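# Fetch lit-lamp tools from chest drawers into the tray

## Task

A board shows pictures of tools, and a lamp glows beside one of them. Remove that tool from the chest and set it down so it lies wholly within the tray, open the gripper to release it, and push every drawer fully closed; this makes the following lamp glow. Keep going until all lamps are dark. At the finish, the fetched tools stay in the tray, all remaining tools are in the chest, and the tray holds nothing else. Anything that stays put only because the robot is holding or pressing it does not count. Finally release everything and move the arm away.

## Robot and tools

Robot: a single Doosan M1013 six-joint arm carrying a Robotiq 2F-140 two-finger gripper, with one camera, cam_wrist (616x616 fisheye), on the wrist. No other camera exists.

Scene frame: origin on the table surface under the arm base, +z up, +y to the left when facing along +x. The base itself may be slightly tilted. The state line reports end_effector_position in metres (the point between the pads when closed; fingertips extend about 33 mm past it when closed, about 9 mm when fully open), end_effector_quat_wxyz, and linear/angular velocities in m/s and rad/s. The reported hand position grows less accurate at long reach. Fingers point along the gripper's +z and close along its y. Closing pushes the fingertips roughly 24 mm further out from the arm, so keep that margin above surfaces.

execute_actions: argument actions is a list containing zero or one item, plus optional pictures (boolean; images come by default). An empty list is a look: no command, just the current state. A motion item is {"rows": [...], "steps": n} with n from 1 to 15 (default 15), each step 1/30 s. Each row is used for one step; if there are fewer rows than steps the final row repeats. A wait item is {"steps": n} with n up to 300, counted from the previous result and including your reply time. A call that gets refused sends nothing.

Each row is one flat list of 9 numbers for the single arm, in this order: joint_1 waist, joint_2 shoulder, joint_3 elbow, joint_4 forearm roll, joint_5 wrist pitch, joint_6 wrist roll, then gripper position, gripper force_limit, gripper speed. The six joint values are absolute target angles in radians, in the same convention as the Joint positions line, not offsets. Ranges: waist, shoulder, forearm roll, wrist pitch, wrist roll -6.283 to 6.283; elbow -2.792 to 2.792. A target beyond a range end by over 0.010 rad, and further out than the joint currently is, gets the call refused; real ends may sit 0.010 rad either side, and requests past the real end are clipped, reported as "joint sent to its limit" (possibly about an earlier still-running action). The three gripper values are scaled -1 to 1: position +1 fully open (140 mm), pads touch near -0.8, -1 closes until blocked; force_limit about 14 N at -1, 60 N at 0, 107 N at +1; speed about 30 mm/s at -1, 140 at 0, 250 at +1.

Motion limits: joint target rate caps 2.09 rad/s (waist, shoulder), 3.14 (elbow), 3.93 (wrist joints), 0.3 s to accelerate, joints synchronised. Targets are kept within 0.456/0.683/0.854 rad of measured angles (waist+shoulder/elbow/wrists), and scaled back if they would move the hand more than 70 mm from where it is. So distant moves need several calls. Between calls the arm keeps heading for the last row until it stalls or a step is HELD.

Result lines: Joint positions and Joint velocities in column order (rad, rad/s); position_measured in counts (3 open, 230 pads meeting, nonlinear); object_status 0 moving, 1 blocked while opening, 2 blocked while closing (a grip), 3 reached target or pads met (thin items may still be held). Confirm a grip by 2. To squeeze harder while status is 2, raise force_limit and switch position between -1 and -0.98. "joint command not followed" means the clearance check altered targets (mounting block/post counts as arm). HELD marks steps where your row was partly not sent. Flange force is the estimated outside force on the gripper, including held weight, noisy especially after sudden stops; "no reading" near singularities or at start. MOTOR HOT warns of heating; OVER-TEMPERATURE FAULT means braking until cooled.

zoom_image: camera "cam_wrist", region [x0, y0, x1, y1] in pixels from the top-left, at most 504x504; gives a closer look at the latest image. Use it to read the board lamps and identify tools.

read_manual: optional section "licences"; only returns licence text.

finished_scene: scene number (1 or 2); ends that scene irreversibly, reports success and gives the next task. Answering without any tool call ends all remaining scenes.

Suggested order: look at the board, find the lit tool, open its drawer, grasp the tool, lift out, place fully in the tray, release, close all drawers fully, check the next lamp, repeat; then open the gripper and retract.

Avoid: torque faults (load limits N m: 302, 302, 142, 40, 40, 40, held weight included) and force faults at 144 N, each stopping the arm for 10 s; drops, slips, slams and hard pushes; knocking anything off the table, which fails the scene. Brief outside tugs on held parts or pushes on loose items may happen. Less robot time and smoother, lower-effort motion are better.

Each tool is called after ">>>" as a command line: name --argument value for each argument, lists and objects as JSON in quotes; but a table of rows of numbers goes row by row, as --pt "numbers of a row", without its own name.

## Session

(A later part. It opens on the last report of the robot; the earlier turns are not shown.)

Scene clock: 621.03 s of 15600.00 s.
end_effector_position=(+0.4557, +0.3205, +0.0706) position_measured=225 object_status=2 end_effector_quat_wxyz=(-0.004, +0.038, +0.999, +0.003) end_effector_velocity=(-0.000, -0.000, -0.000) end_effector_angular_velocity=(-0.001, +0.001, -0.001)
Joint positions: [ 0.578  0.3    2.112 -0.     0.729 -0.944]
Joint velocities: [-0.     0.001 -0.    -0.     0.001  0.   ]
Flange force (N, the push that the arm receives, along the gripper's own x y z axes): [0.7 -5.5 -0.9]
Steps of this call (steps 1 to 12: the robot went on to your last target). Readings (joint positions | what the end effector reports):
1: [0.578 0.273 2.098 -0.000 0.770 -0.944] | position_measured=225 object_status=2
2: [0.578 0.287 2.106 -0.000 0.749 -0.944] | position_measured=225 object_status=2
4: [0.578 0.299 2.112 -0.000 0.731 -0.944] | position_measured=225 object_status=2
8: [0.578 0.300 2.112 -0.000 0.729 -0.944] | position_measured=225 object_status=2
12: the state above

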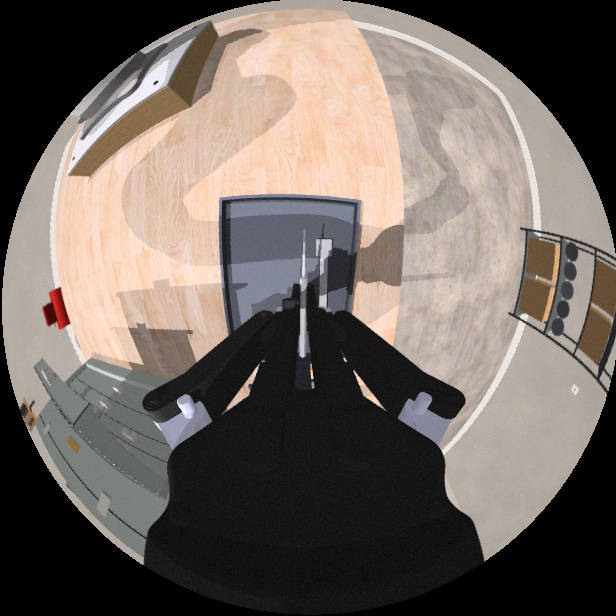

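>>> execute_actions --actions '[{"rows":[[0.578,0.343,2.1322,0,0.666,-0.944,-1,0,-0.5],[0.578,0.343,2.1322,0,0.666,-0.944,-1,0,-0.5],[0.578,0.343,2.1322,0,0.666,-0.944,-1,0,-0.5],[0.578,0.343,2.1322,0,0.666,-0.944,-1,0,-0.5],[0.578,0.343,2.1322,0,0.666,-0.944,-1,0,-0.5],[0.578,0.343,2.1322,0,0.666,-0.944,-1,0,-0.5],[0.578,0.343,2.1322,0,0.666,-0.944,-1,0,-0.5],[0.578,0.343,2.1322,0,0.666,-0.944,-1,0,-0.5],[0.578,0.343,2.1322,0,0.666,-0.944,-0.65,0,-0.5]]}]' --pictures false

>>> execute_actions --actions '[{"rows":[[0.578,0.2,2.1,0,0.84,-0.944,-0.65,0,-0.5]],"steps":12}]' --pictures false

>>> execute_actions --actions '[{"rows":[[0.578,-0.5,2.673,0,0.2,1.571,-0.3,0,0]]}]' --pictures false

>>> execute_actions --actions '[{"steps":15}]' --pictures false

>>> execute_actions --actions '[{"rows":[[-0.003,-0.5,2.673,0,0.2,1.571,-0.3,0,0]]}]' --pictures false

>>> execute_actions --actions '[{"steps":12}]' --pictures false

>>> execute_actions --actions '[{"rows":[[-0.003,-0.475,2.673,0,0.14,1.571,-0.3,0,0],[-0.003,-0.475,2.673,0,0.14,1.571,-0.3,0,0],[-0.003,-0.45,2.673,0,0.077,1.571,-0.3,0,0],[-0.003,-0.45,2.673,0,0.077,1.571,-0.3,0,0],[-0.003,-0.438,2.673,0,0.055,1.571,-0.3,0,0],[-0.003,-0.425,2.673,0,0.032,1.571,-0.3,0,0],[-0.003,-0.413,2.673,0,0.01,1.571,-0.3,0,0],[-0.003,-0.401,2.673,0,-0.012,1.571,-0.3,0,0],[-0.003,-0.388,2.673,0,-0.035,1.571,-0.3,0,0],[-0.003,-0.376,2.673,0,-0.057,1.571,-0.3,0,0],[-0.003,-0.364,2.673,0,-0.079,1.571,-0.3,0,0],[-0.003,-0.352,2.673,0,-0.101,1.571,-0.3,0,0],[-0.003,-0.339,2.673,0,-0.124,1.571,-0.3,0,0],[-0.003,-0.327,2.673,0,-0.146,1.571,-0.3,0,0]]}]'

Scene clock: 639.53 s of 15600.00 s.
end_effector_position=(+0.4538, +0.3197, +0.0395) position_measured=211 object_status=0 end_effector_quat_wxyz=(-0.004, +0.038, +0.999, +0.002) end_effector_velocity=(-0.001, -0.000, -0.000) end_effector_angular_velocity=(-0.001, +0.002, +0.001)
Joint positions: [ 0.578  0.343  2.132 -0.     0.666 -0.944]
Joint velocities: [ 0.    -0.     0.001  0.     0.001 -0.001]
Flange force (N, the push that the arm receives, along the gripper's own x y z axes): [-2.3 -8.5 -2.9]
Steps of this call (steps 1 to 30: the robot went on to your last target; steps 31 to 90: nothing new was sent; then 15.00 s passed at rest; steps 91 to 105: all 15 steps of this action). Readings (joint positions | what the end effector reports):
91: [0.578 0.300 2.112 -0.000 0.729 -0.944] | position_measured=225 object_status=2
92: [0.578 0.303 2.113 -0.000 0.724 -0.944] | position_measured=225 object_status=2
94: [0.578 0.327 2.125 -0.000 0.690 -0.944] | position_measured=225 object_status=2
98: [0.578 0.343 2.132 -0.000 0.667 -0.944] | position_measured=225 object_status=2
105: the state above

Scene clock: 639.93 s of 15600.00 s.
end_effector_position=(+0.4430, +0.3121, +0.1299) position_measured=211 object_status=3 end_effector_quat_wxyz=(-0.004, +0.038, +0.999, +0.003) end_effector_velocity=(-0.003, -0.002, +0.001) end_effector_angular_velocity=(-0.005, +0.008, +0.001)
Joint positions: [ 0.578  0.201  2.1   -0.     0.839 -0.944]
Joint velocities: [-0.    -0.002  0.001 -0.     0.01  -0.001]
Flange force (N, the push that the arm receives, along the gripper's own x y z axes): [-0.3 -4.5 -3.5]
Steps of this call (steps 1 to 12: all 12 steps of this action). Readings (joint positions | what the end effector reports):
1: [0.578 0.343 2.132 -0.000 0.666 -0.944] | position_measured=211 object_status=0
2: [0.578 0.341 2.132 -0.000 0.668 -0.944] | position_measured=211 object_status=0
4: [0.578 0.315 2.126 -0.000 0.700 -0.944] | position_measured=211 object_status=0
8: [0.578 0.222 2.105 -0.000 0.813 -0.944] | position_measured=211 object_status=3
12: the state above

Scene clock: 640.43 s of 15600.00 s.
end_effector_position=(+0.3485, +0.2535, +0.1852) position_measured=167 object_status=3 end_effector_quat_wxyz=(+0.123, +0.482, +0.835, +0.235) end_effector_velocity=(-0.160, -0.100, +0.211) end_effector_angular_velocity=(+2.120, -0.200, -2.871)
Joint positions: [ 0.578 -0.288  2.541 -0.     0.347  0.024]
Joint velocities: [ 0.001 -1.221  0.757 -0.    -0.842  3.329]
Flange force (N, the push that the arm receives, along the gripper's own x y z axes): no reading
Steps of this call (steps 1 to 15: all 15 steps of this action). Readings (joint positions | what the end effector reports):
1: [0.578 0.200 2.100 -0.000 0.840 -0.944] | position_measured=211 object_status=0
2: [0.578 0.197 2.104 -0.000 0.836 -0.938] | position_measured=209 object_status=0
4: [0.578 0.170 2.139 -0.000 0.796 -0.886] | position_measured=194 object_status=0
8: [0.578 0.027 2.307 -0.000 0.608 -0.619] | position_measured=167 object_status=0
15: the state above

Scene clock: 640.93 s of 15600.00 s.
end_effector_position=(+0.3194, +0.2353, +0.2166) position_measured=167 object_status=3 end_effector_quat_wxyz=(-0.098, +0.888, +0.269, +0.359) end_effector_velocity=(-0.002, -0.002, +0.002) end_effector_angular_velocity=(+0.587, +0.345, -0.711)
Joint positions: [ 0.578 -0.5    2.673 -0.     0.2    1.53 ]
Joint velocities: [-0.    -0.018  0.011  0.    -0.013  0.984]
Flange force (N, the push that the arm receives, along the gripper's own x y z axes): no reading
Steps of this call (steps 1 to 15: the robot went on to your last target). Readings (joint positions | what the end effector reports):
1: [0.578 -0.328 2.566 -0.000 0.320 0.139] | position_measured=167 object_status=3
2: [0.578 -0.363 2.588 -0.000 0.295 0.257] | position_measured=167 object_status=3
4: [0.578 -0.418 2.622 -0.000 0.257 0.494] | position_measured=167 object_status=3
8: [0.578 -0.472 2.656 -0.000 0.219 0.967] | position_measured=167 object_status=3
15: the state above

Scene clock: 641.43 s of 15600.00 s.
end_effector_position=(+0.3852, +0.0964, +0.2154) position_measured=167 object_status=3 end_effector_quat_wxyz=(-0.033, +0.926, +0.074, +0.370) end_effector_velocity=(+0.096, -0.380, -0.002) end_effector_angular_velocity=(-0.003, +0.005, -0.994)
Joint positions: [ 0.188 -0.5    2.673 -0.     0.2    1.57 ]
Joint velocities: [-0.989 -0.    -0.    -0.    -0.     0.008]
Flange force (N, the push that the arm receives, along the gripper's own x y z axes): no reading
Steps of this call (steps 1 to 15: all 15 steps of this action). Readings (joint positions | what the end effector reports):
1: [0.578 -0.500 2.673 -0.000 0.200 1.557] | position_measured=167 object_status=3
2: [0.576 -0.500 2.673 -0.000 0.200 1.568] | position_measured=167 object_status=3
4: [0.550 -0.500 2.673 -0.000 0.200 1.568] | position_measured=167 object_status=3
8: [0.421 -0.500 2.673 -0.000 0.200 1.568] | position_measured=167 object_status=3
15: the state above

Scene clock: 641.83 s of 15600.00 s.
end_effector_position=(+0.3967, +0.0220, +0.2149) position_measured=167 object_status=3 end_effector_quat_wxyz=(+0.003, +0.929, -0.015, +0.371) end_effector_velocity=(+0.001, -0.000, +0.001) end_effector_angular_velocity=(-0.001, -0.001, -0.001)
Joint positions: [-0.003 -0.5    2.673 -0.     0.2    1.571]
Joint velocities: [-0.001  0.001 -0.001 -0.     0.    -0.001]
Flange force (N, the push that the arm receives, along the gripper's own x y z axes): no reading
Steps of this call (steps 1 to 12: the robot went on to your last target). Readings (joint positions | what the end effector reports):
1: [0.154 -0.500 2.673 -0.000 0.200 1.570] | position_measured=167 object_status=3
2: [0.121 -0.500 2.673 -0.000 0.200 1.570] | position_measured=167 object_status=3
4: [0.058 -0.500 2.673 -0.000 0.200 1.571] | position_measured=167 object_status=3
8: [-0.002 -0.500 2.673 -0.000 0.200 1.571] | position_measured=167 object_status=3
12: the state above

Scene clock: 642.33 s of 15600.00 s.
end_effector_position=(+0.4625, +0.0199, +0.2256) position_measured=167 object_status=3 end_effector_quat_wxyz=(+0.004, +0.898, -0.015, +0.441) end_effector_velocity=(+0.132, -0.004, +0.007) end_effector_angular_velocity=(-0.008, -0.296, -0.002)
Joint positions: [-0.003 -0.351  2.673 -0.    -0.102  1.571]
Joint velocities: [-0.     0.361 -0.    -0.    -0.657  0.001]
Flange force (N, the push that the arm receives, along the gripper's own x y z axes): no reading
Steps of this call (steps 1 to 15: all 15 steps of this action). Readings (joint positions | what the end effector reports):
1: [-0.003 -0.500 2.673 -0.000 0.200 1.571] | position_measured=167 object_status=3
2: [-0.003 -0.498 2.673 -0.000 0.194 1.571] | position_measured=167 object_status=3
4: [-0.003 -0.480 2.673 -0.000 0.152 1.571] | position_measured=167 object_status=3
8: [-0.003 -0.436 2.673 -0.000 0.053 1.571] | position_measured=167 object_status=3
15: the state above

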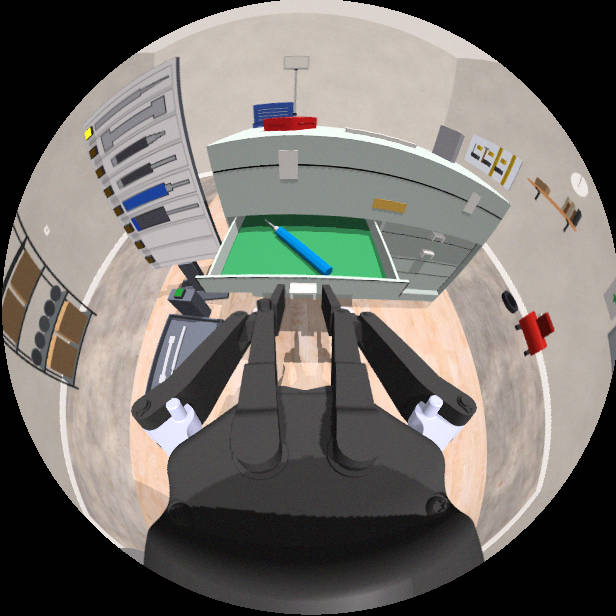

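>>> execute_actions --actions '[{"rows":[[-0.003,-0.305,2.6615,0,-0.1565,1.571,-0.3,0,0],[-0.0035,-0.283,2.6495,0,-0.1665,1.571,-0.3,0,0],[-0.004,-0.262,2.6375,0,-0.1755,1.571,-0.3,0,0],[-0.004,-0.2415,2.625,0,-0.1835,1.571,-0.3,0,0],[-0.0045,-0.2214,2.6127,0,-0.191,1.571,-0.3,0,0],[-0.005,-0.202,2.600,0,-0.198,1.571,-0.3,0,0],[-0.005,-0.1835,2.587,0,-0.2035,1.571,-0.3,0,0],[-0.0055,-0.165,2.574,0,-0.209,1.571,-0.3,0,0],[-0.006,-0.1475,2.561,0,-0.2135,1.571,-0.3,0,0],[-0.006,-0.130,2.5474,0,-0.2175,1.571,-0.3,0,0],[-0.0065,-0.113,2.534,0,-0.221,1.571,-0.3,0,0],[-0.0065,-0.105,2.527,0,-0.2225,1.571,-0.3,0,0],[-0.0065,-0.0965,2.52,0,-0.224,1.571,-0.3,0,0],[-0.007,-0.088,2.513,0,-0.225,1.571,-0.3,0,0],[-0.007,-0.080,2.5065,0,-0.2265,1.571,-0.3,0,0]]}]' --pictures false

>>> execute_actions --actions '[{"rows":[[-0.007,-0.075,2.502,0,-0.227,1.571,-0.3,0,0],[-0.007,-0.069,2.497,0,-0.228,1.571,-0.3,0,0],[-0.007,-0.064,2.4925,0,-0.2285,1.571,-0.3,0,0],[-0.007,-0.061,2.49,0,-0.229,1.571,-0.3,0,0],[-0.007,-0.058,2.487,0,-0.229,1.571,-0.3,0,0],[-0.007,-0.055,2.484,0,-0.2295,1.571,-0.3,0,0],[-0.007,-0.052,2.4815,0,-0.23,1.571,-0.3,0,0],[-0.007,-0.0486,2.4785,0,-0.23,1.571,-0.3,0,0],[-0.007,-0.0465,2.4765,0,-0.23,1.571,-0.3,0,0]]}]' --pictures false

>>> execute_actions --actions '[{"rows":[[-0.006,-0.130,2.5474,0,-0.2175,1.571,-0.2,0,0]]}]'

Scene clock: 661.17 s of 15600.00 s.
end_effector_position=(+0.5729, +0.0146, +0.2255) position_measured=167 object_status=3 end_effector_quat_wxyz=(+0.005, +0.893, -0.016, +0.450) end_effector_velocity=(+0.192, -0.011, -0.003) end_effector_angular_velocity=(+0.001, +0.000, -0.008)
Joint positions: [-0.006 -0.108  2.529 -0.    -0.221  1.571]
Joint velocities: [-0.007  0.359 -0.29   0.    -0.069  0.001]
Flange force (N, the push that the arm receives, along the gripper's own x y z axes): no reading
Steps of this call (steps 1 to 30: the robot went on to your last target; steps 31 to 90: nothing new was sent; then 15.33 s passed at rest; steps 91 to 105: all 15 steps of this action). Readings (joint positions | what the end effector reports):
91: [-0.003 -0.327 2.673 -0.000 -0.146 1.571] | position_measured=167 object_status=3
92: [-0.003 -0.324 2.672 -0.000 -0.147 1.571] | position_measured=167 object_status=3
94: [-0.003 -0.301 2.659 -0.000 -0.158 1.571] | position_measured=167 object_status=3
98: [-0.004 -0.229 2.616 -0.000 -0.188 1.571] | position_measured=167 object_status=3
105: the state above

Scene clock: 661.67 s of 15600.00 s.
end_effector_position=(+0.6071, +0.0131, +0.2248) position_measured=167 object_status=3 end_effector_quat_wxyz=(+0.005, +0.893, -0.016, +0.449) end_effector_velocity=(+0.001, +0.000, -0.001) end_effector_angular_velocity=(+0.000, +0.002, +0.000)
Joint positions: [-0.007 -0.047  2.477 -0.    -0.23   1.571]
Joint velocities: [ 0.     0.003 -0.003 -0.     0.001  0.   ]
Flange force (N, the push that the arm receives, along the gripper's own x y z axes): no reading
Steps of this call (steps 1 to 15: all 15 steps of this action). Readings (joint positions | what the end effector reports):
1: [-0.007 -0.097 2.520 -0.000 -0.224 1.571] | position_measured=167 object_status=3
2: [-0.007 -0.088 2.513 -0.000 -0.225 1.571] | position_measured=167 object_status=3
4: [-0.007 -0.073 2.500 -0.000 -0.227 1.571] | position_measured=167 object_status=3
8: [-0.007 -0.056 2.485 -0.000 -0.229 1.571] | position_measured=167 object_status=3
15: the state above

Scene clock: 662.17 s of 15600.00 s.
end_effector_position=(+0.5611, +0.0152, +0.2254) position_measured=154 object_status=3 end_effector_quat_wxyz=(+0.005, +0.893, -0.016, +0.450) end_effector_velocity=(-0.000, -0.000, -0.000) end_effector_angular_velocity=(+0.001, -0.000, -0.001)
Joint positions: [-0.006 -0.13   2.547 -0.    -0.218  1.571]
Joint velocities: [-0.001 -0.001  0.001  0.    -0.     0.001]
Flange force (N, the push that the arm receives, along the gripper's own x y z axes): no reading
Steps of this call (steps 1 to 15: all 15 steps of this action). Readings (joint positions | what the end effector reports):
1: [-0.007 -0.047 2.477 -0.000 -0.230 1.571] | position_measured=167 object_status=0
2: [-0.007 -0.049 2.478 -0.000 -0.230 1.571] | position_measured=165 object_status=0
4: [-0.007 -0.074 2.500 -0.000 -0.226 1.571] | position_measured=154 object_status=0
8: [-0.006 -0.129 2.547 -0.000 -0.218 1.571] | position_measured=154 object_status=0
15: the state above

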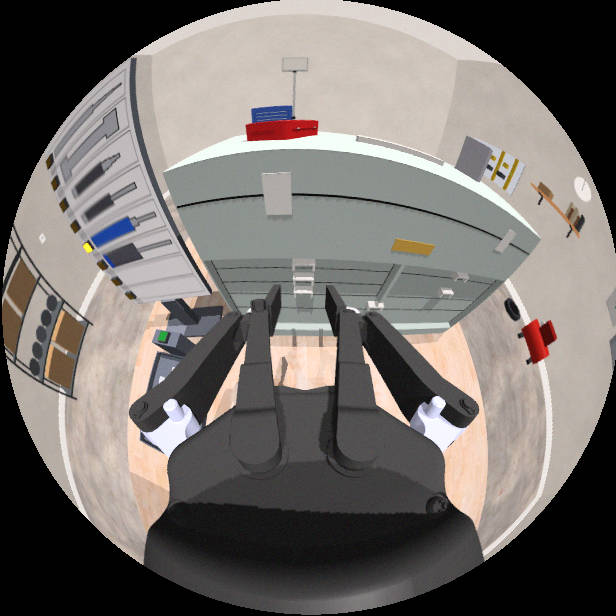

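>>> execute_actions --actions '[{"rows":[[-0.007,-0.0486,2.4785,0,-0.23,1.571,-0.2,0.3,0]],"steps":10}]' --pictures false

>>> execute_actions --actions '[{"rows":[[-0.007,-0.0486,2.4785,0,-0.23,1.571,-1,0.3,-0.3]],"steps":13}]' --pictures false

>>> execute_actions --actions '[{"rows":[[-0.007,-0.064,2.4925,0,-0.2285,1.571,-1,0.3,-0.3],[-0.007,-0.080,2.5065,0,-0.2265,1.571,-1,0.3,-0.3],[-0.0065,-0.0965,2.52,0,-0.224,1.571,-1,0.3,-0.3],[-0.0065,-0.113,2.534,0,-0.221,1.571,-1,0.3,-0.3],[-0.006,-0.130,2.5474,0,-0.2175,1.571,-1,0.3,-0.3],[-0.006,-0.1475,2.561,0,-0.2135,1.571,-1,0.3,-0.3],[-0.0055,-0.165,2.574,0,-0.209,1.571,-1,0.3,-0.3],[-0.005,-0.1835,2.587,0,-0.2035,1.571,-1,0.3,-0.3],[-0.005,-0.202,2.600,0,-0.198,1.571,-1,0.3,-0.3],[-0.0045,-0.2214,2.6127,0,-0.191,1.571,-1,0.3,-0.3],[-0.004,-0.2415,2.625,0,-0.1835,1.571,-1,0.3,-0.3],[-0.004,-0.262,2.6375,0,-0.1755,1.571,-1,0.3,-0.3],[-0.0035,-0.283,2.6495,0,-0.1665,1.571,-1,0.3,-0.3],[-0.003,-0.305,2.6615,0,-0.1565,1.571,-1,0.3,-0.3],[-0.003,-0.327,2.673,0,-0.146,1.571,-1,0.3,-0.3]]}]' --pictures false

>>> execute_actions --actions '[{"steps":8}]' --pictures false

>>> execute_actions --actions '[{"rows":[[-0.003,-0.327,2.673,0,-0.146,1.571,-0.1,0.3,0],[-0.003,-0.327,2.673,0,-0.146,1.571,-0.1,0.3,0],[-0.003,-0.327,2.673,0,-0.146,1.571,-0.1,0.3,0],[-0.003,-0.327,2.673,0,-0.146,1.571,-0.1,0.3,0],[-0.003,-0.327,2.673,0,-0.146,1.571,-0.1,0.3,0],[-0.003,-0.327,2.673,0,0.1,1.571,-0.1,0.3,0]]}]' --pictures false

>>> execute_actions --actions '[{"rows":[[-0.003,-0.11,2.19,0,1.06,1.585,-0.1,0.3,0]]}]' --pictures false

>>> execute_actions --actions '[{"rows":[[-0.003,0,2.0808,0,1.06,1.585,-0.2,0.3,0]]}]' --pictures false

>>> execute_actions --actions '[{"rows":[[-0.003,0,2.0808,0,1.06,1.585,-1,-0.5,-0.3]],"steps":13}]' --pictures false

>>> execute_actions --actions '[{"rows":[[-0.003,-0.007,2.088,0,1.06,1.585,-1,-0.5,-0.3],[-0.003,-0.0145,2.095,0,1.06,1.585,-1,-0.5,-0.3],[-0.003,-0.022,2.102,0,1.06,1.585,-1,-0.5,-0.3],[-0.0025,-0.029,2.109,0,1.061,1.585,-1,-0.5,-0.3],[-0.0025,-0.0365,2.1165,0,1.061,1.585,-1,-0.5,-0.3],[-0.002,-0.044,2.1235,0,1.061,1.585,-1,-0.5,-0.3],[-0.002,-0.051,2.131,0,1.061,1.585,-1,-0.5,-0.3],[-0.002,-0.0585,2.138,0,1.0615,1.585,-1,-0.5,-0.3]]}]'

Scene clock: 695.47 s of 15600.00 s.
end_effector_position=(+0.6058, +0.0132, +0.2248) position_measured=154 object_status=3 end_effector_quat_wxyz=(+0.005, +0.893, -0.016, +0.449) end_effector_velocity=(+0.001, +0.000, +0.001) end_effector_angular_velocity=(-0.000, -0.002, +0.000)
Joint positions: [-0.007 -0.049  2.479 -0.    -0.23   1.571]
Joint velocities: [ 0.     0.    -0.001  0.    -0.002 -0.   ]
Flange force (N, the push that the arm receives, along the gripper's own x y z axes): no reading
Steps of this call (steps 1 to 15: the robot went on to your last target; steps 16 to 90: nothing new was sent; then 29.97 s passed at rest; steps 91 to 100: all 10 steps of this action). Readings (joint positions | what the end effector reports):
91: [-0.006 -0.130 2.547 -0.000 -0.217 1.571] | position_measured=154 object_status=3
92: [-0.006 -0.127 2.545 -0.000 -0.218 1.571] | position_measured=154 object_status=3
94: [-0.006 -0.100 2.522 -0.000 -0.222 1.571] | position_measured=154 object_status=3
98: [-0.007 -0.049 2.479 -0.000 -0.230 1.571] | position_measured=154 object_status=3
100: the state above

Scene clock: 695.90 s of 15600.00 s.
end_effector_position=(+0.6060, +0.0132, +0.2249) position_measured=194 object_status=0 end_effector_quat_wxyz=(+0.005, +0.893, -0.016, +0.450) end_effector_velocity=(-0.000, -0.000, -0.000) end_effector_angular_velocity=(-0.000, +0.000, +0.000)
Joint positions: [-0.007 -0.049  2.479 -0.    -0.23   1.571]
Joint velocities: [-0.     0.     0.001  0.    -0.    -0.   ]
Flange force (N, the push that the arm receives, along the gripper's own x y z axes): no reading
Steps of this call (steps 1 to 13: all 13 steps of this action). Readings (joint positions | what the end effector reports):
1: [-0.007 -0.049 2.479 -0.000 -0.230 1.571] | position_measured=154 object_status=0
2: [-0.007 -0.049 2.479 -0.000 -0.230 1.571] | position_measured=155 object_status=0
4: [-0.007 -0.049 2.479 -0.000 -0.230 1.571] | position_measured=167 object_status=0
8: [-0.007 -0.049 2.479 -0.000 -0.230 1.571] | position_measured=190 object_status=0
13: the state above

Scene clock: 696.40 s of 15600.00 s.
end_effector_position=(+0.5014, +0.0182, +0.2260) position_measured=194 object_status=2 end_effector_quat_wxyz=(+0.005, +0.893, -0.015, +0.449) end_effector_velocity=(-0.257, +0.013, +0.004) end_effector_angular_velocity=(-0.000, -0.002, +0.010)
Joint positions: [-0.004 -0.255  2.632 -0.    -0.177  1.571]
Joint velocities: [ 0.01  -0.591  0.35   0.     0.238 -0.001]
Flange force (N, the push that the arm receives, along the gripper's own x y z axes): no reading
Steps of this call (steps 1 to 15: all 15 steps of this action). Readings (joint positions | what the end effector reports):
1: [-0.007 -0.049 2.479 -0.000 -0.230 1.571] | position_measured=194 object_status=2
2: [-0.007 -0.051 2.480 -0.000 -0.230 1.571] | position_measured=194 object_status=2
4: [-0.007 -0.070 2.497 -0.000 -0.228 1.571] | position_measured=194 object_status=2
8: [-0.006 -0.128 2.546 -0.000 -0.217 1.571] | position_measured=194 object_status=2
15: the state above

Scene clock: 696.67 s of 15600.00 s.
end_effector_position=(+0.4713, +0.0196, +0.2260) position_measured=194 object_status=2 end_effector_quat_wxyz=(+0.005, +0.893, -0.015, +0.449) end_effector_velocity=(-0.001, -0.000, -0.000) end_effector_angular_velocity=(-0.000, +0.000, -0.000)
Joint positions: [-0.003 -0.327  2.673 -0.    -0.146  1.571]
Joint velocities: [-0.    -0.003  0.002 -0.     0.001  0.   ]
Flange force (N, the push that the arm receives, along the gripper's own x y z axes): no reading
Steps of this call (steps 1 to 8: the robot went on to your last target). Readings (joint positions | what the end effector reports):
1: [-0.004 -0.275 2.644 -0.000 -0.169 1.571] | position_measured=194 object_status=2
2: [-0.003 -0.294 2.655 -0.000 -0.160 1.571] | position_measured=194 object_status=2
4: [-0.003 -0.321 2.670 -0.000 -0.149 1.571] | position_measured=194 object_status=2
8: the state above

Scene clock: 697.17 s of 15600.00 s.
end_effector_position=(+0.4153, +0.0216, +0.1674) position_measured=141 object_status=3 end_effector_quat_wxyz=(+0.003, +0.941, -0.015, +0.337) end_effector_velocity=(-0.014, +0.000, -0.012) end_effector_angular_velocity=(+0.000, +0.053, +0.002)
Joint positions: [-0.003 -0.327  2.673 -0.     0.098  1.571]
Joint velocities: [-0.     0.001  0.    -0.001  0.052 -0.001]
Flange force (N, the push that the arm receives, along the gripper's own x y z axes): no reading
Steps of this call (steps 1 to 15: all 15 steps of this action). Readings (joint positions | what the end effector reports):
1: [-0.003 -0.327 2.673 -0.000 -0.146 1.571] | position_measured=194 object_status=0
2: [-0.003 -0.327 2.673 -0.000 -0.146 1.571] | position_measured=194 object_status=0
4: [-0.003 -0.327 2.673 -0.000 -0.147 1.571] | position_measured=177 object_status=0
8: [-0.003 -0.327 2.673 -0.000 -0.121 1.571] | position_measured=147 object_status=0
15: the state above

Scene clock: 697.67 s of 15600.00 s.
end_effector_position=(+0.4258, +0.0210, +0.2315) position_measured=141 object_status=3 end_effector_quat_wxyz=(-0.002, +1.000, -0.022, +0.014) end_effector_velocity=(-0.059, +0.001, +0.133) end_effector_angular_velocity=(+0.024, +0.802, -0.010)
Joint positions: [-0.003 -0.119  2.211 -0.     1.013  1.584]
Joint velocities: [-0.     0.218 -0.479  0.     1.064  0.014]
Flange force (N, the push that the arm receives, along the gripper's own x y z axes): [-3.1 8.6 0.1]
Steps of this call (steps 1 to 15: all 15 steps of this action). Readings (joint positions | what the end effector reports):
1: [-0.003 -0.327 2.673 -0.000 0.099 1.571] | position_measured=141 object_status=3
2: [-0.003 -0.326 2.670 -0.000 0.106 1.571] | position_measured=141 object_status=3
4: [-0.003 -0.312 2.640 -0.000 0.158 1.572] | position_measured=141 object_status=3
8: [-0.003 -0.243 2.483 -0.000 0.438 1.576] | position_measured=141 object_status=3
15: the state above

Scene clock: 698.17 s of 15600.00 s.
end_effector_position=(+0.4904, +0.0190, +0.2403) position_measured=154 object_status=3 end_effector_quat_wxyz=(-0.002, +1.000, -0.022, -0.004) end_effector_velocity=(+0.001, +0.000, +0.000) end_effector_angular_velocity=(+0.000, +0.000, +0.000)
Joint positions: [-0.003 -0.     2.081 -0.     1.06   1.585]
Joint velocities: [ 0.     0.002 -0.002  0.     0.001 -0.   ]
Flange force (N, the push that the arm receives, along the gripper's own x y z axes): [-4.2 6.5 -3.2]
Steps of this call (steps 1 to 15: all 15 steps of this action). Readings (joint positions | what the end effector reports):
1: [-0.003 -0.114 2.198 -0.000 1.042 1.585] | position_measured=141 object_status=0
2: [-0.003 -0.107 2.187 -0.000 1.056 1.585] | position_measured=143 object_status=0
4: [-0.003 -0.074 2.146 -0.000 1.059 1.585] | position_measured=154 object_status=0
8: [-0.003 -0.002 2.083 -0.000 1.060 1.585] | position_measured=154 object_status=0
15: the state above

Scene clock: 698.60 s of 15600.00 s.
end_effector_position=(+0.4904, +0.0190, +0.2403) position_measured=191 object_status=0 end_effector_quat_wxyz=(-0.002, +1.000, -0.022, -0.004) end_effector_velocity=(+0.000, +0.000, +0.000) end_effector_angular_velocity=(+0.000, +0.000, +0.000)
Joint positions: [-0.003 -0.     2.081  0.     1.06   1.585]
Joint velocities: [ 0.  0. -0.  0.  0.  0.]
Flange force (N, the push that the arm receives, along the gripper's own x y z axes): [-1.7 -3.3 -5.5]
Steps of this call (steps 1 to 13: all 13 steps of this action). Readings (joint positions | what the end effector reports):
1: [-0.003 -0.000 2.081 -0.000 1.060 1.585] | position_measured=154 object_status=0
2: [-0.003 -0.000 2.081 -0.000 1.060 1.585] | position_measured=155 object_status=0
4: [-0.003 -0.000 2.081 -0.000 1.060 1.585] | position_measured=167 object_status=0
8: [-0.003 -0.000 2.081 0.000 1.060 1.585] | position_measured=190 object_status=0
13: the state above

Scene clock: 699.10 s of 15600.00 s.
end_effector_position=(+0.4546, +0.0205, +0.2402) position_measured=191 object_status=2 end_effector_quat_wxyz=(-0.002, +1.000, -0.022, -0.004) end_effector_velocity=(-0.001, +0.000, +0.000) end_effector_angular_velocity=(-0.000, -0.001, +0.000)
Joint positions: [-0.002 -0.058  2.138  0.     1.061  1.585]
Joint velocities: [ 0.001 -0.002  0.001 -0.    -0.     0.   ]
Flange force (N, the push that the arm receives, along the gripper's own x y z axes): [-2.6 -4.0 -10.6]
Steps of this call (steps 1 to 15: all 15 steps of this action). Readings (joint positions | what the end effector reports):
1: [-0.003 -0.000 2.081 0.000 1.060 1.585] | position_measured=191 object_status=2
2: [-0.003 -0.002 2.082 0.000 1.060 1.585] | position_measured=191 object_status=2
4: [-0.003 -0.012 2.092 0.000 1.060 1.585] | position_measured=191 object_status=2
8: [-0.002 -0.039 2.119 0.000 1.061 1.585] | position_measured=191 object_status=2
15: the state above

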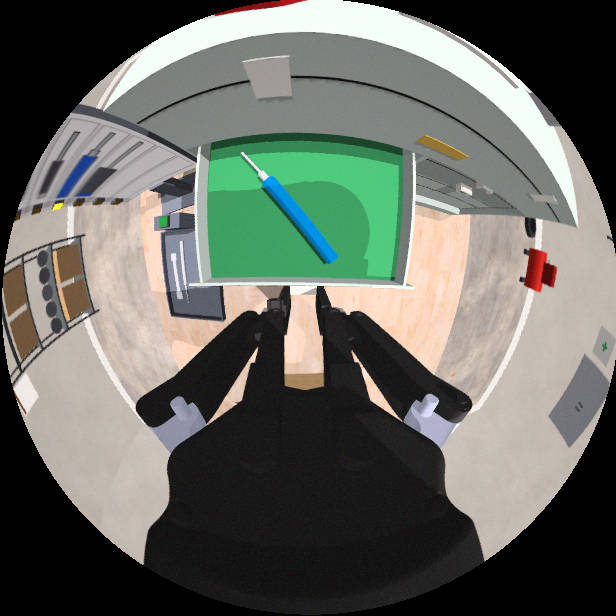

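>>> execute_actions --actions '[{"rows":[[-0.002,-0.058,2.138,0,1.061,1.585,-0.3,0,0],[-0.002,-0.058,2.138,0,1.061,1.585,-0.3,0,0],[-0.002,-0.058,2.138,0,1.061,1.585,-0.3,0,0],[-0.002,-0.058,2.138,0,1.061,1.585,-0.3,0,0],[-0.002,-0.058,2.138,0,1.061,1.585,-0.3,0,0],[-0.002,-0.11,2.07,0,1.18,1.585,-0.3,0,0]]}]' --pictures false

>>> execute_actions --actions '[{"rows":[[-0.002,-0.11,2.07,0,1.18,-2.256,-0.4,0,0]]}]' --pictures false

>>> execute_actions --actions '[{"rows":[[-0.005,0.024,1.953,0,1.164,-2.256,-0.4,0,0]]}]' --pictures false

>>> execute_actions --actions '[{"steps":15}]' --pictures false

>>> execute_actions --actions '[{"rows":[[-0.005,0.052,1.997,0,1.092,-2.256,-0.4,0,0]],"steps":12}]'

>>> zoom_image --camera "cam_wrist" --region '[210,200,410,400]'

Scene clock: 712.50 s of 15600.00 s.
end_effector_position=(+0.4524, +0.0202, +0.2974) position_measured=167 object_status=3 end_effector_quat_wxyz=(-0.002, +1.000, -0.022, -0.004) end_effector_velocity=(-0.001, +0.001, +0.001) end_effector_angular_velocity=(+0.002, +0.004, -0.001)
Joint positions: [-0.002 -0.11   2.07  -0.     1.18   1.585]
Joint velocities: [-0.    -0.    -0.001  0.002  0.006  0.   ]
Flange force (N, the push that the arm receives, along the gripper's own x y z axes): [-3.0 6.5 -1.9]
Steps of this call (steps 1 to 15: the robot went on to your last target; steps 16 to 90: nothing new was sent; then 9.90 s passed at rest; steps 91 to 105: all 15 steps of this action). Readings (joint positions | what the end effector reports):
91: [-0.002 -0.059 2.138 -0.000 1.062 1.585] | position_measured=191 object_status=0
92: [-0.002 -0.058 2.138 -0.000 1.062 1.585] | position_measured=191 object_status=0
94: [-0.002 -0.058 2.138 -0.000 1.061 1.585] | position_measured=174 object_status=0
98: [-0.002 -0.067 2.125 -0.000 1.082 1.585] | position_measured=167 object_status=0
105: the state above

Scene clock: 713.00 s of 15600.00 s.
end_effector_position=(+0.4525, +0.0203, +0.2976) position_measured=179 object_status=3 end_effector_quat_wxyz=(-0.004, +0.849, +0.529, -0.002) end_effector_velocity=(+0.000, +0.000, -0.000) end_effector_angular_velocity=(+0.026, -0.018, +3.489)
Joint positions: [-0.002 -0.11   2.07  -0.     1.18   0.427]
Joint velocities: [ 0.     0.001 -0.     0.    -0.001 -3.489]
Flange force (N, the push that the arm receives, along the gripper's own x y z axes): [-9.2 0.3 -0.8]
Steps of this call (steps 1 to 15: all 15 steps of this action). Readings (joint positions | what the end effector reports):
1: [-0.002 -0.110 2.070 -0.000 1.180 1.585] | position_measured=167 object_status=0
2: [-0.002 -0.110 2.070 -0.000 1.180 1.580] | position_measured=169 object_status=0
4: [-0.002 -0.110 2.070 -0.000 1.180 1.527] | position_measured=179 object_status=0
8: [-0.002 -0.110 2.070 -0.000 1.180 1.249] | position_measured=179 object_status=0
15: the state above

Scene clock: 713.50 s of 15600.00 s.
end_effector_position=(+0.5242, +0.0168, +0.2927) position_measured=179 object_status=3 end_effector_quat_wxyz=(-0.004, +0.149, +0.989, +0.002) end_effector_velocity=(+0.057, -0.003, -0.007) end_effector_angular_velocity=(+0.029, -0.017, +3.487)
Joint positions: [-0.005  0.012  1.964  0.     1.165 -1.304]
Joint velocities: [-0.002  0.097 -0.085  0.    -0.012 -3.49 ]
Flange force (N, the push that the arm receives, along the gripper's own x y z axes): [-3.7 -9.7 -1.9]
Steps of this call (steps 1 to 15: all 15 steps of this action). Readings (joint positions | what the end effector reports):
1: [-0.002 -0.110 2.070 -0.000 1.180 0.309] | position_measured=179 object_status=3
2: [-0.002 -0.110 2.070 -0.000 1.180 0.193] | position_measured=179 object_status=3
4: [-0.002 -0.104 2.065 -0.000 1.180 -0.029] | position_measured=179 object_status=3
8: [-0.003 -0.053 2.021 0.000 1.173 -0.477] | position_measured=179 object_status=3
15: the state above

Scene clock: 714.00 s of 15600.00 s.
end_effector_position=(+0.5314, +0.0165, +0.2917) position_measured=179 object_status=3 end_effector_quat_wxyz=(-0.003, -0.321, +0.947, +0.004) end_effector_velocity=(+0.000, +0.000, +0.000) end_effector_angular_velocity=(+0.000, +0.000, +0.004)
Joint positions: [-0.005  0.024  1.953  0.     1.164 -2.256]
Joint velocities: [ 0.     0.    -0.     0.     0.    -0.004]
Flange force (N, the push that the arm receives, along the gripper's own x y z axes): [8.1 -5.9 -1.9]
Steps of this call (steps 1 to 15: the robot went on to your last target). Readings (joint positions | what the end effector reports):
1: [-0.005 0.015 1.961 0.000 1.165 -1.422] | position_measured=179 object_status=3
2: [-0.005 0.017 1.959 0.000 1.165 -1.541] | position_measured=179 object_status=3
4: [-0.005 0.020 1.957 0.000 1.164 -1.773] | position_measured=179 object_status=3
8: [-0.005 0.023 1.954 0.000 1.164 -2.124] | position_measured=179 object_status=3
15: the state above

Scene clock: 714.40 s of 15600.00 s.
end_effector_position=(+0.5312, +0.0167, +0.2547) position_measured=179 object_status=3 end_effector_quat_wxyz=(-0.003, -0.321, +0.947, +0.004) end_effector_velocity=(-0.001, -0.000, -0.001) end_effector_angular_velocity=(-0.000, +0.001, -0.001)
Joint positions: [-0.005  0.052  1.997  0.     1.092 -2.256]
Joint velocities: [-0.     0.     0.001 -0.     0.     0.001]
Flange force (N, the push that the arm receives, along the gripper's own x y z axes): [10.5 -2.8 -4.5]
Steps of this call (steps 1 to 12: all 12 steps of this action). Readings (joint positions | what the end effector reports):
1: [-0.005 0.024 1.953 0.000 1.164 -2.256] | position_measured=179 object_status=3
2: [-0.005 0.026 1.956 0.000 1.158 -2.256] | position_measured=179 object_status=3
4: [-0.005 0.043 1.982 0.000 1.116 -2.256] | position_measured=179 object_status=3
8: [-0.005 0.052 1.997 0.000 1.093 -2.256] | position_measured=179 object_status=3
12: the state above

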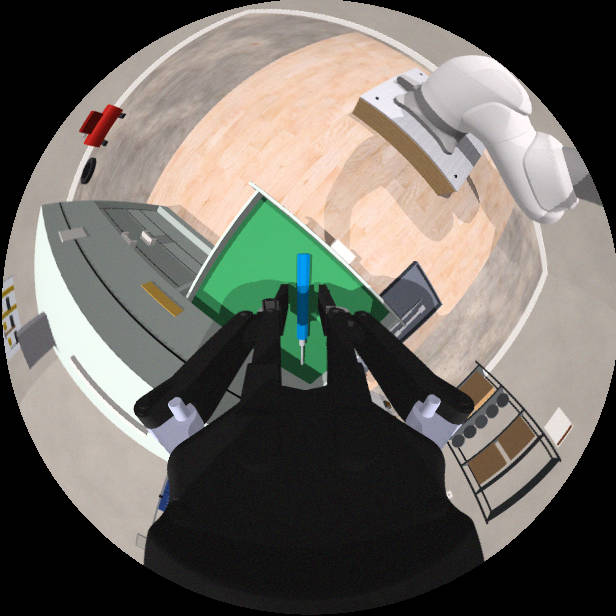

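Region (210, 200, 410, 400) of cam_wrist's 616x616 image, scaled by 2.520, with more detail than that image has.

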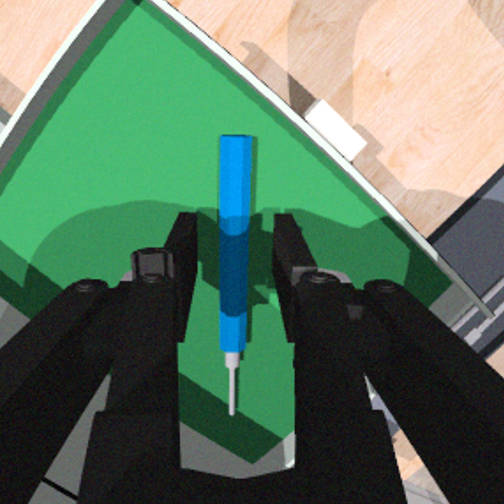

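>>> execute_actions --actions '[{"rows":[[-0.005,0.066,2.017,0,1.058,-2.256,-0.4,0,0]],"steps":9}]' --pictures false

>>> execute_actions --actions '[{"rows":[[-0.005,0.066,2.017,0,1.058,-2.256,-1,0,-0.4]]}]' --pictures false

>>> execute_actions --actions '[{"rows":[[-0.005,-0.02,1.98,0,1.18,-2.256,-1,0,-0.4]],"steps":12}]' --pictures false

>>> execute_actions --actions '[{"rows":[[0.564,-0.04,2.0,0,1.18,-0.958,-1,0,-0.4]]}]' --pictures false

>>> execute_actions --actions '[{"steps":12}]' --pictures false

>>> execute_actions --actions '[{"rows":[[0.564,0.25,2.187,0,0.705,-0.958,-1,0,-0.4]]}]' --pictures false

>>> execute_actions --actions '[{"steps":10}]'

Scene clock: 729.67 s of 15600.00 s.
end_effector_position=(+0.5306, +0.0167, +0.2375) position_measured=179 object_status=3 end_effector_quat_wxyz=(-0.003, -0.321, +0.947, +0.004) end_effector_velocity=(+0.000, -0.000, -0.001) end_effector_angular_velocity=(-0.000, -0.001, -0.001)
Joint positions: [-0.005  0.066  2.017 -0.     1.058 -2.256]
Joint velocities: [-0.     0.001  0.001 -0.    -0.003  0.001]
Flange force (N, the push that the arm receives, along the gripper's own x y z axes): [7.2 -0.7 -0.6]
Steps of this call (steps 1 to 15: the robot went on to your last target; steps 16 to 90: nothing new was sent; then 11.97 s passed at rest; steps 91 to 99: all 9 steps of this action). Readings (joint positions | what the end effector reports):
91: [-0.005 0.052 1.997 -0.000 1.092 -2.256] | position_measured=179 object_status=3
92: [-0.005 0.054 2.000 -0.000 1.087 -2.256] | position_measured=179 object_status=3
94: [-0.005 0.064 2.014 -0.000 1.064 -2.256] | position_measured=179 object_status=3
98: [-0.005 0.066 2.017 -0.000 1.058 -2.256] | position_measured=179 object_status=3
99: the state above

Scene clock: 730.17 s of 15600.00 s.
end_effector_position=(+0.5306, +0.0167, +0.2374) position_measured=216 object_status=2 end_effector_quat_wxyz=(-0.003, -0.321, +0.947, +0.004) end_effector_velocity=(-0.001, +0.000, -0.000) end_effector_angular_velocity=(-0.000, +0.002, +0.001)
Joint positions: [-0.005  0.066  2.017 -0.     1.058 -2.256]
Joint velocities: [ 0.001  0.     0.    -0.     0.002 -0.   ]
Flange force (N, the push that the arm receives, along the gripper's own x y z axes): [5.2 -1.8 -0.9]
Steps of this call (steps 1 to 15: all 15 steps of this action). Readings (joint positions | what the end effector reports):
1: [-0.005 0.066 2.017 -0.000 1.058 -2.256] | position_measured=179 object_status=0
2: [-0.005 0.066 2.017 -0.000 1.058 -2.256] | position_measured=180 object_status=0
4: [-0.005 0.066 2.017 -0.000 1.058 -2.256] | position_measured=190 object_status=0
8: [-0.005 0.066 2.017 -0.000 1.058 -2.256] | position_measured=211 object_status=0
15: the state above

Scene clock: 730.57 s of 15600.00 s.
end_effector_position=(+0.5082, +0.0171, +0.3006) position_measured=216 object_status=2 end_effector_quat_wxyz=(-0.003, -0.321, +0.947, +0.004) end_effector_velocity=(-0.001, +0.000, -0.000) end_effector_angular_velocity=(+0.000, +0.002, -0.000)
Joint positions: [-0.005 -0.02   1.98  -0.     1.18  -2.256]
Joint velocities: [-0.    -0.     0.     0.     0.002 -0.   ]
Flange force (N, the push that the arm receives, along the gripper's own x y z axes): [-2.8 -4.8 -0.6]
Steps of this call (steps 1 to 12: all 12 steps of this action). Readings (joint positions | what the end effector reports):
1: [-0.005 0.066 2.017 -0.000 1.058 -2.256] | position_measured=216 object_status=2
2: [-0.005 0.063 2.016 -0.000 1.062 -2.256] | position_measured=216 object_status=2
4: [-0.005 0.036 2.004 -0.000 1.102 -2.256] | position_measured=216 object_status=2
8: [-0.005 -0.020 1.980 -0.000 1.178 -2.256] | position_measured=216 object_status=2
12: the state above

Scene clock: 731.07 s of 15600.00 s.
end_effector_position=(+0.4677, +0.1781, +0.3016) position_measured=216 object_status=2 end_effector_quat_wxyz=(-0.003, -0.149, +0.989, +0.003) end_effector_velocity=(-0.150, +0.349, +0.003) end_effector_angular_velocity=(-0.008, +0.006, -1.192)
Joint positions: [ 0.325 -0.032  1.992 -0.     1.18  -1.572]
Joint velocities: [ 0.759 -0.024  0.024 -0.     0.     1.951]
Flange force (N, the push that the arm receives, along the gripper's own x y z axes): [2.7 -4.7 -1.6]
Steps of this call (steps 1 to 15: all 15 steps of this action). Readings (joint positions | what the end effector reports):
1: [-0.005 -0.020 1.980 -0.000 1.180 -2.256] | position_measured=216 object_status=2
2: [-0.002 -0.020 1.980 -0.000 1.180 -2.251] | position_measured=216 object_status=2
4: [0.025 -0.021 1.981 -0.000 1.180 -2.198] | position_measured=216 object_status=2
8: [0.140 -0.026 1.986 -0.000 1.180 -1.984] | position_measured=216 object_status=2
15: the state above

Scene clock: 731.47 s of 15600.00 s.
end_effector_position=(+0.4080, +0.2805, +0.3026) position_measured=216 object_status=2 end_effector_quat_wxyz=(-0.004, +0.037, +0.999, +0.003) end_effector_velocity=(-0.005, +0.008, +0.001) end_effector_angular_velocity=(+0.000, -0.000, -0.034)
Joint positions: [ 0.564 -0.04   2.     0.     1.18  -0.96 ]
Joint velocities: [ 0.019  0.    -0.001  0.    -0.     0.053]
Flange force (N, the push that the arm receives, along the gripper's own x y z axes): [2.6 3.0 -2.1]
Steps of this call (steps 1 to 12: the robot went on to your last target). Readings (joint positions | what the end effector reports):
1: [0.351 -0.033 1.993 -0.000 1.180 -1.505] | position_measured=216 object_status=2
2: [0.377 -0.034 1.994 -0.000 1.180 -1.439] | position_measured=216 object_status=2
4: [0.429 -0.035 1.996 -0.000 1.180 -1.306] | position_measured=216 object_status=2
8: [0.526 -0.039 1.999 0.000 1.180 -1.057] | position_measured=216 object_status=2
12: the state above

Scene clock: 731.97 s of 15600.00 s.
end_effector_position=(+0.4281, +0.2947, +0.1011) position_measured=216 object_status=2 end_effector_quat_wxyz=(-0.005, +0.038, +0.999, +0.002) end_effector_velocity=(-0.034, -0.015, -0.436) end_effector_angular_velocity=(-0.008, +0.013, -0.001)
Joint positions: [ 0.564  0.209  2.161  0.     0.772 -0.958]
Joint velocities: [ 0.001  0.566  0.365 -0.    -0.916  0.002]
Flange force (N, the push that the arm receives, along the gripper's own x y z axes): [0.0 -7.6 -2.2]
Steps of this call (steps 1 to 15: all 15 steps of this action). Readings (joint positions | what the end effector reports):
1: [0.564 -0.040 2.000 0.000 1.180 -0.959] | position_measured=216 object_status=2
2: [0.564 -0.037 2.002 0.000 1.175 -0.959] | position_measured=216 object_status=2
4: [0.564 -0.010 2.019 0.000 1.129 -0.959] | position_measured=216 object_status=2
8: [0.564 0.071 2.071 0.000 0.998 -0.959] | position_measured=216 object_status=2
15: the state above

Scene clock: 732.30 s of 15600.00 s.
end_effector_position=(+0.4251, +0.2934, +0.0700) position_measured=216 object_status=2 end_effector_quat_wxyz=(-0.005, +0.038, +0.999, +0.002) end_effector_velocity=(-0.001, -0.000, -0.001) end_effector_angular_velocity=(-0.001, +0.002, +0.000)
Joint positions: [ 0.564  0.25   2.187  0.     0.705 -0.958]
Joint velocities: [ 0.     0.001  0.001  0.    -0.    -0.   ]
Flange force (N, the push that the arm receives, along the gripper's own x y z axes): [-2.6 -7.6 -2.4]
Steps of this call (steps 1 to 10: the robot went on to your last target). Readings (joint positions | what the end effector reports):
1: [0.564 0.226 2.172 0.000 0.744 -0.958] | position_measured=216 object_status=2
2: [0.564 0.240 2.180 0.000 0.723 -0.958] | position_measured=216 object_status=2
4: [0.564 0.249 2.187 0.000 0.707 -0.958] | position_measured=216 object_status=2
8: [0.564 0.250 2.187 0.000 0.705 -0.958] | position_measured=216 object_status=2
10: the state above

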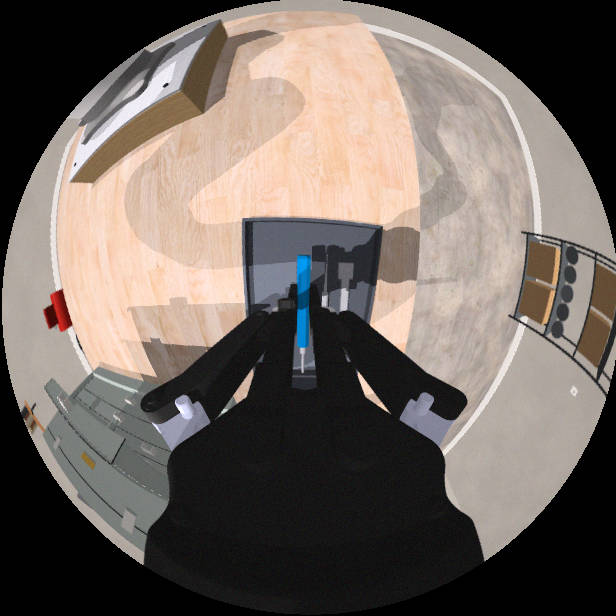

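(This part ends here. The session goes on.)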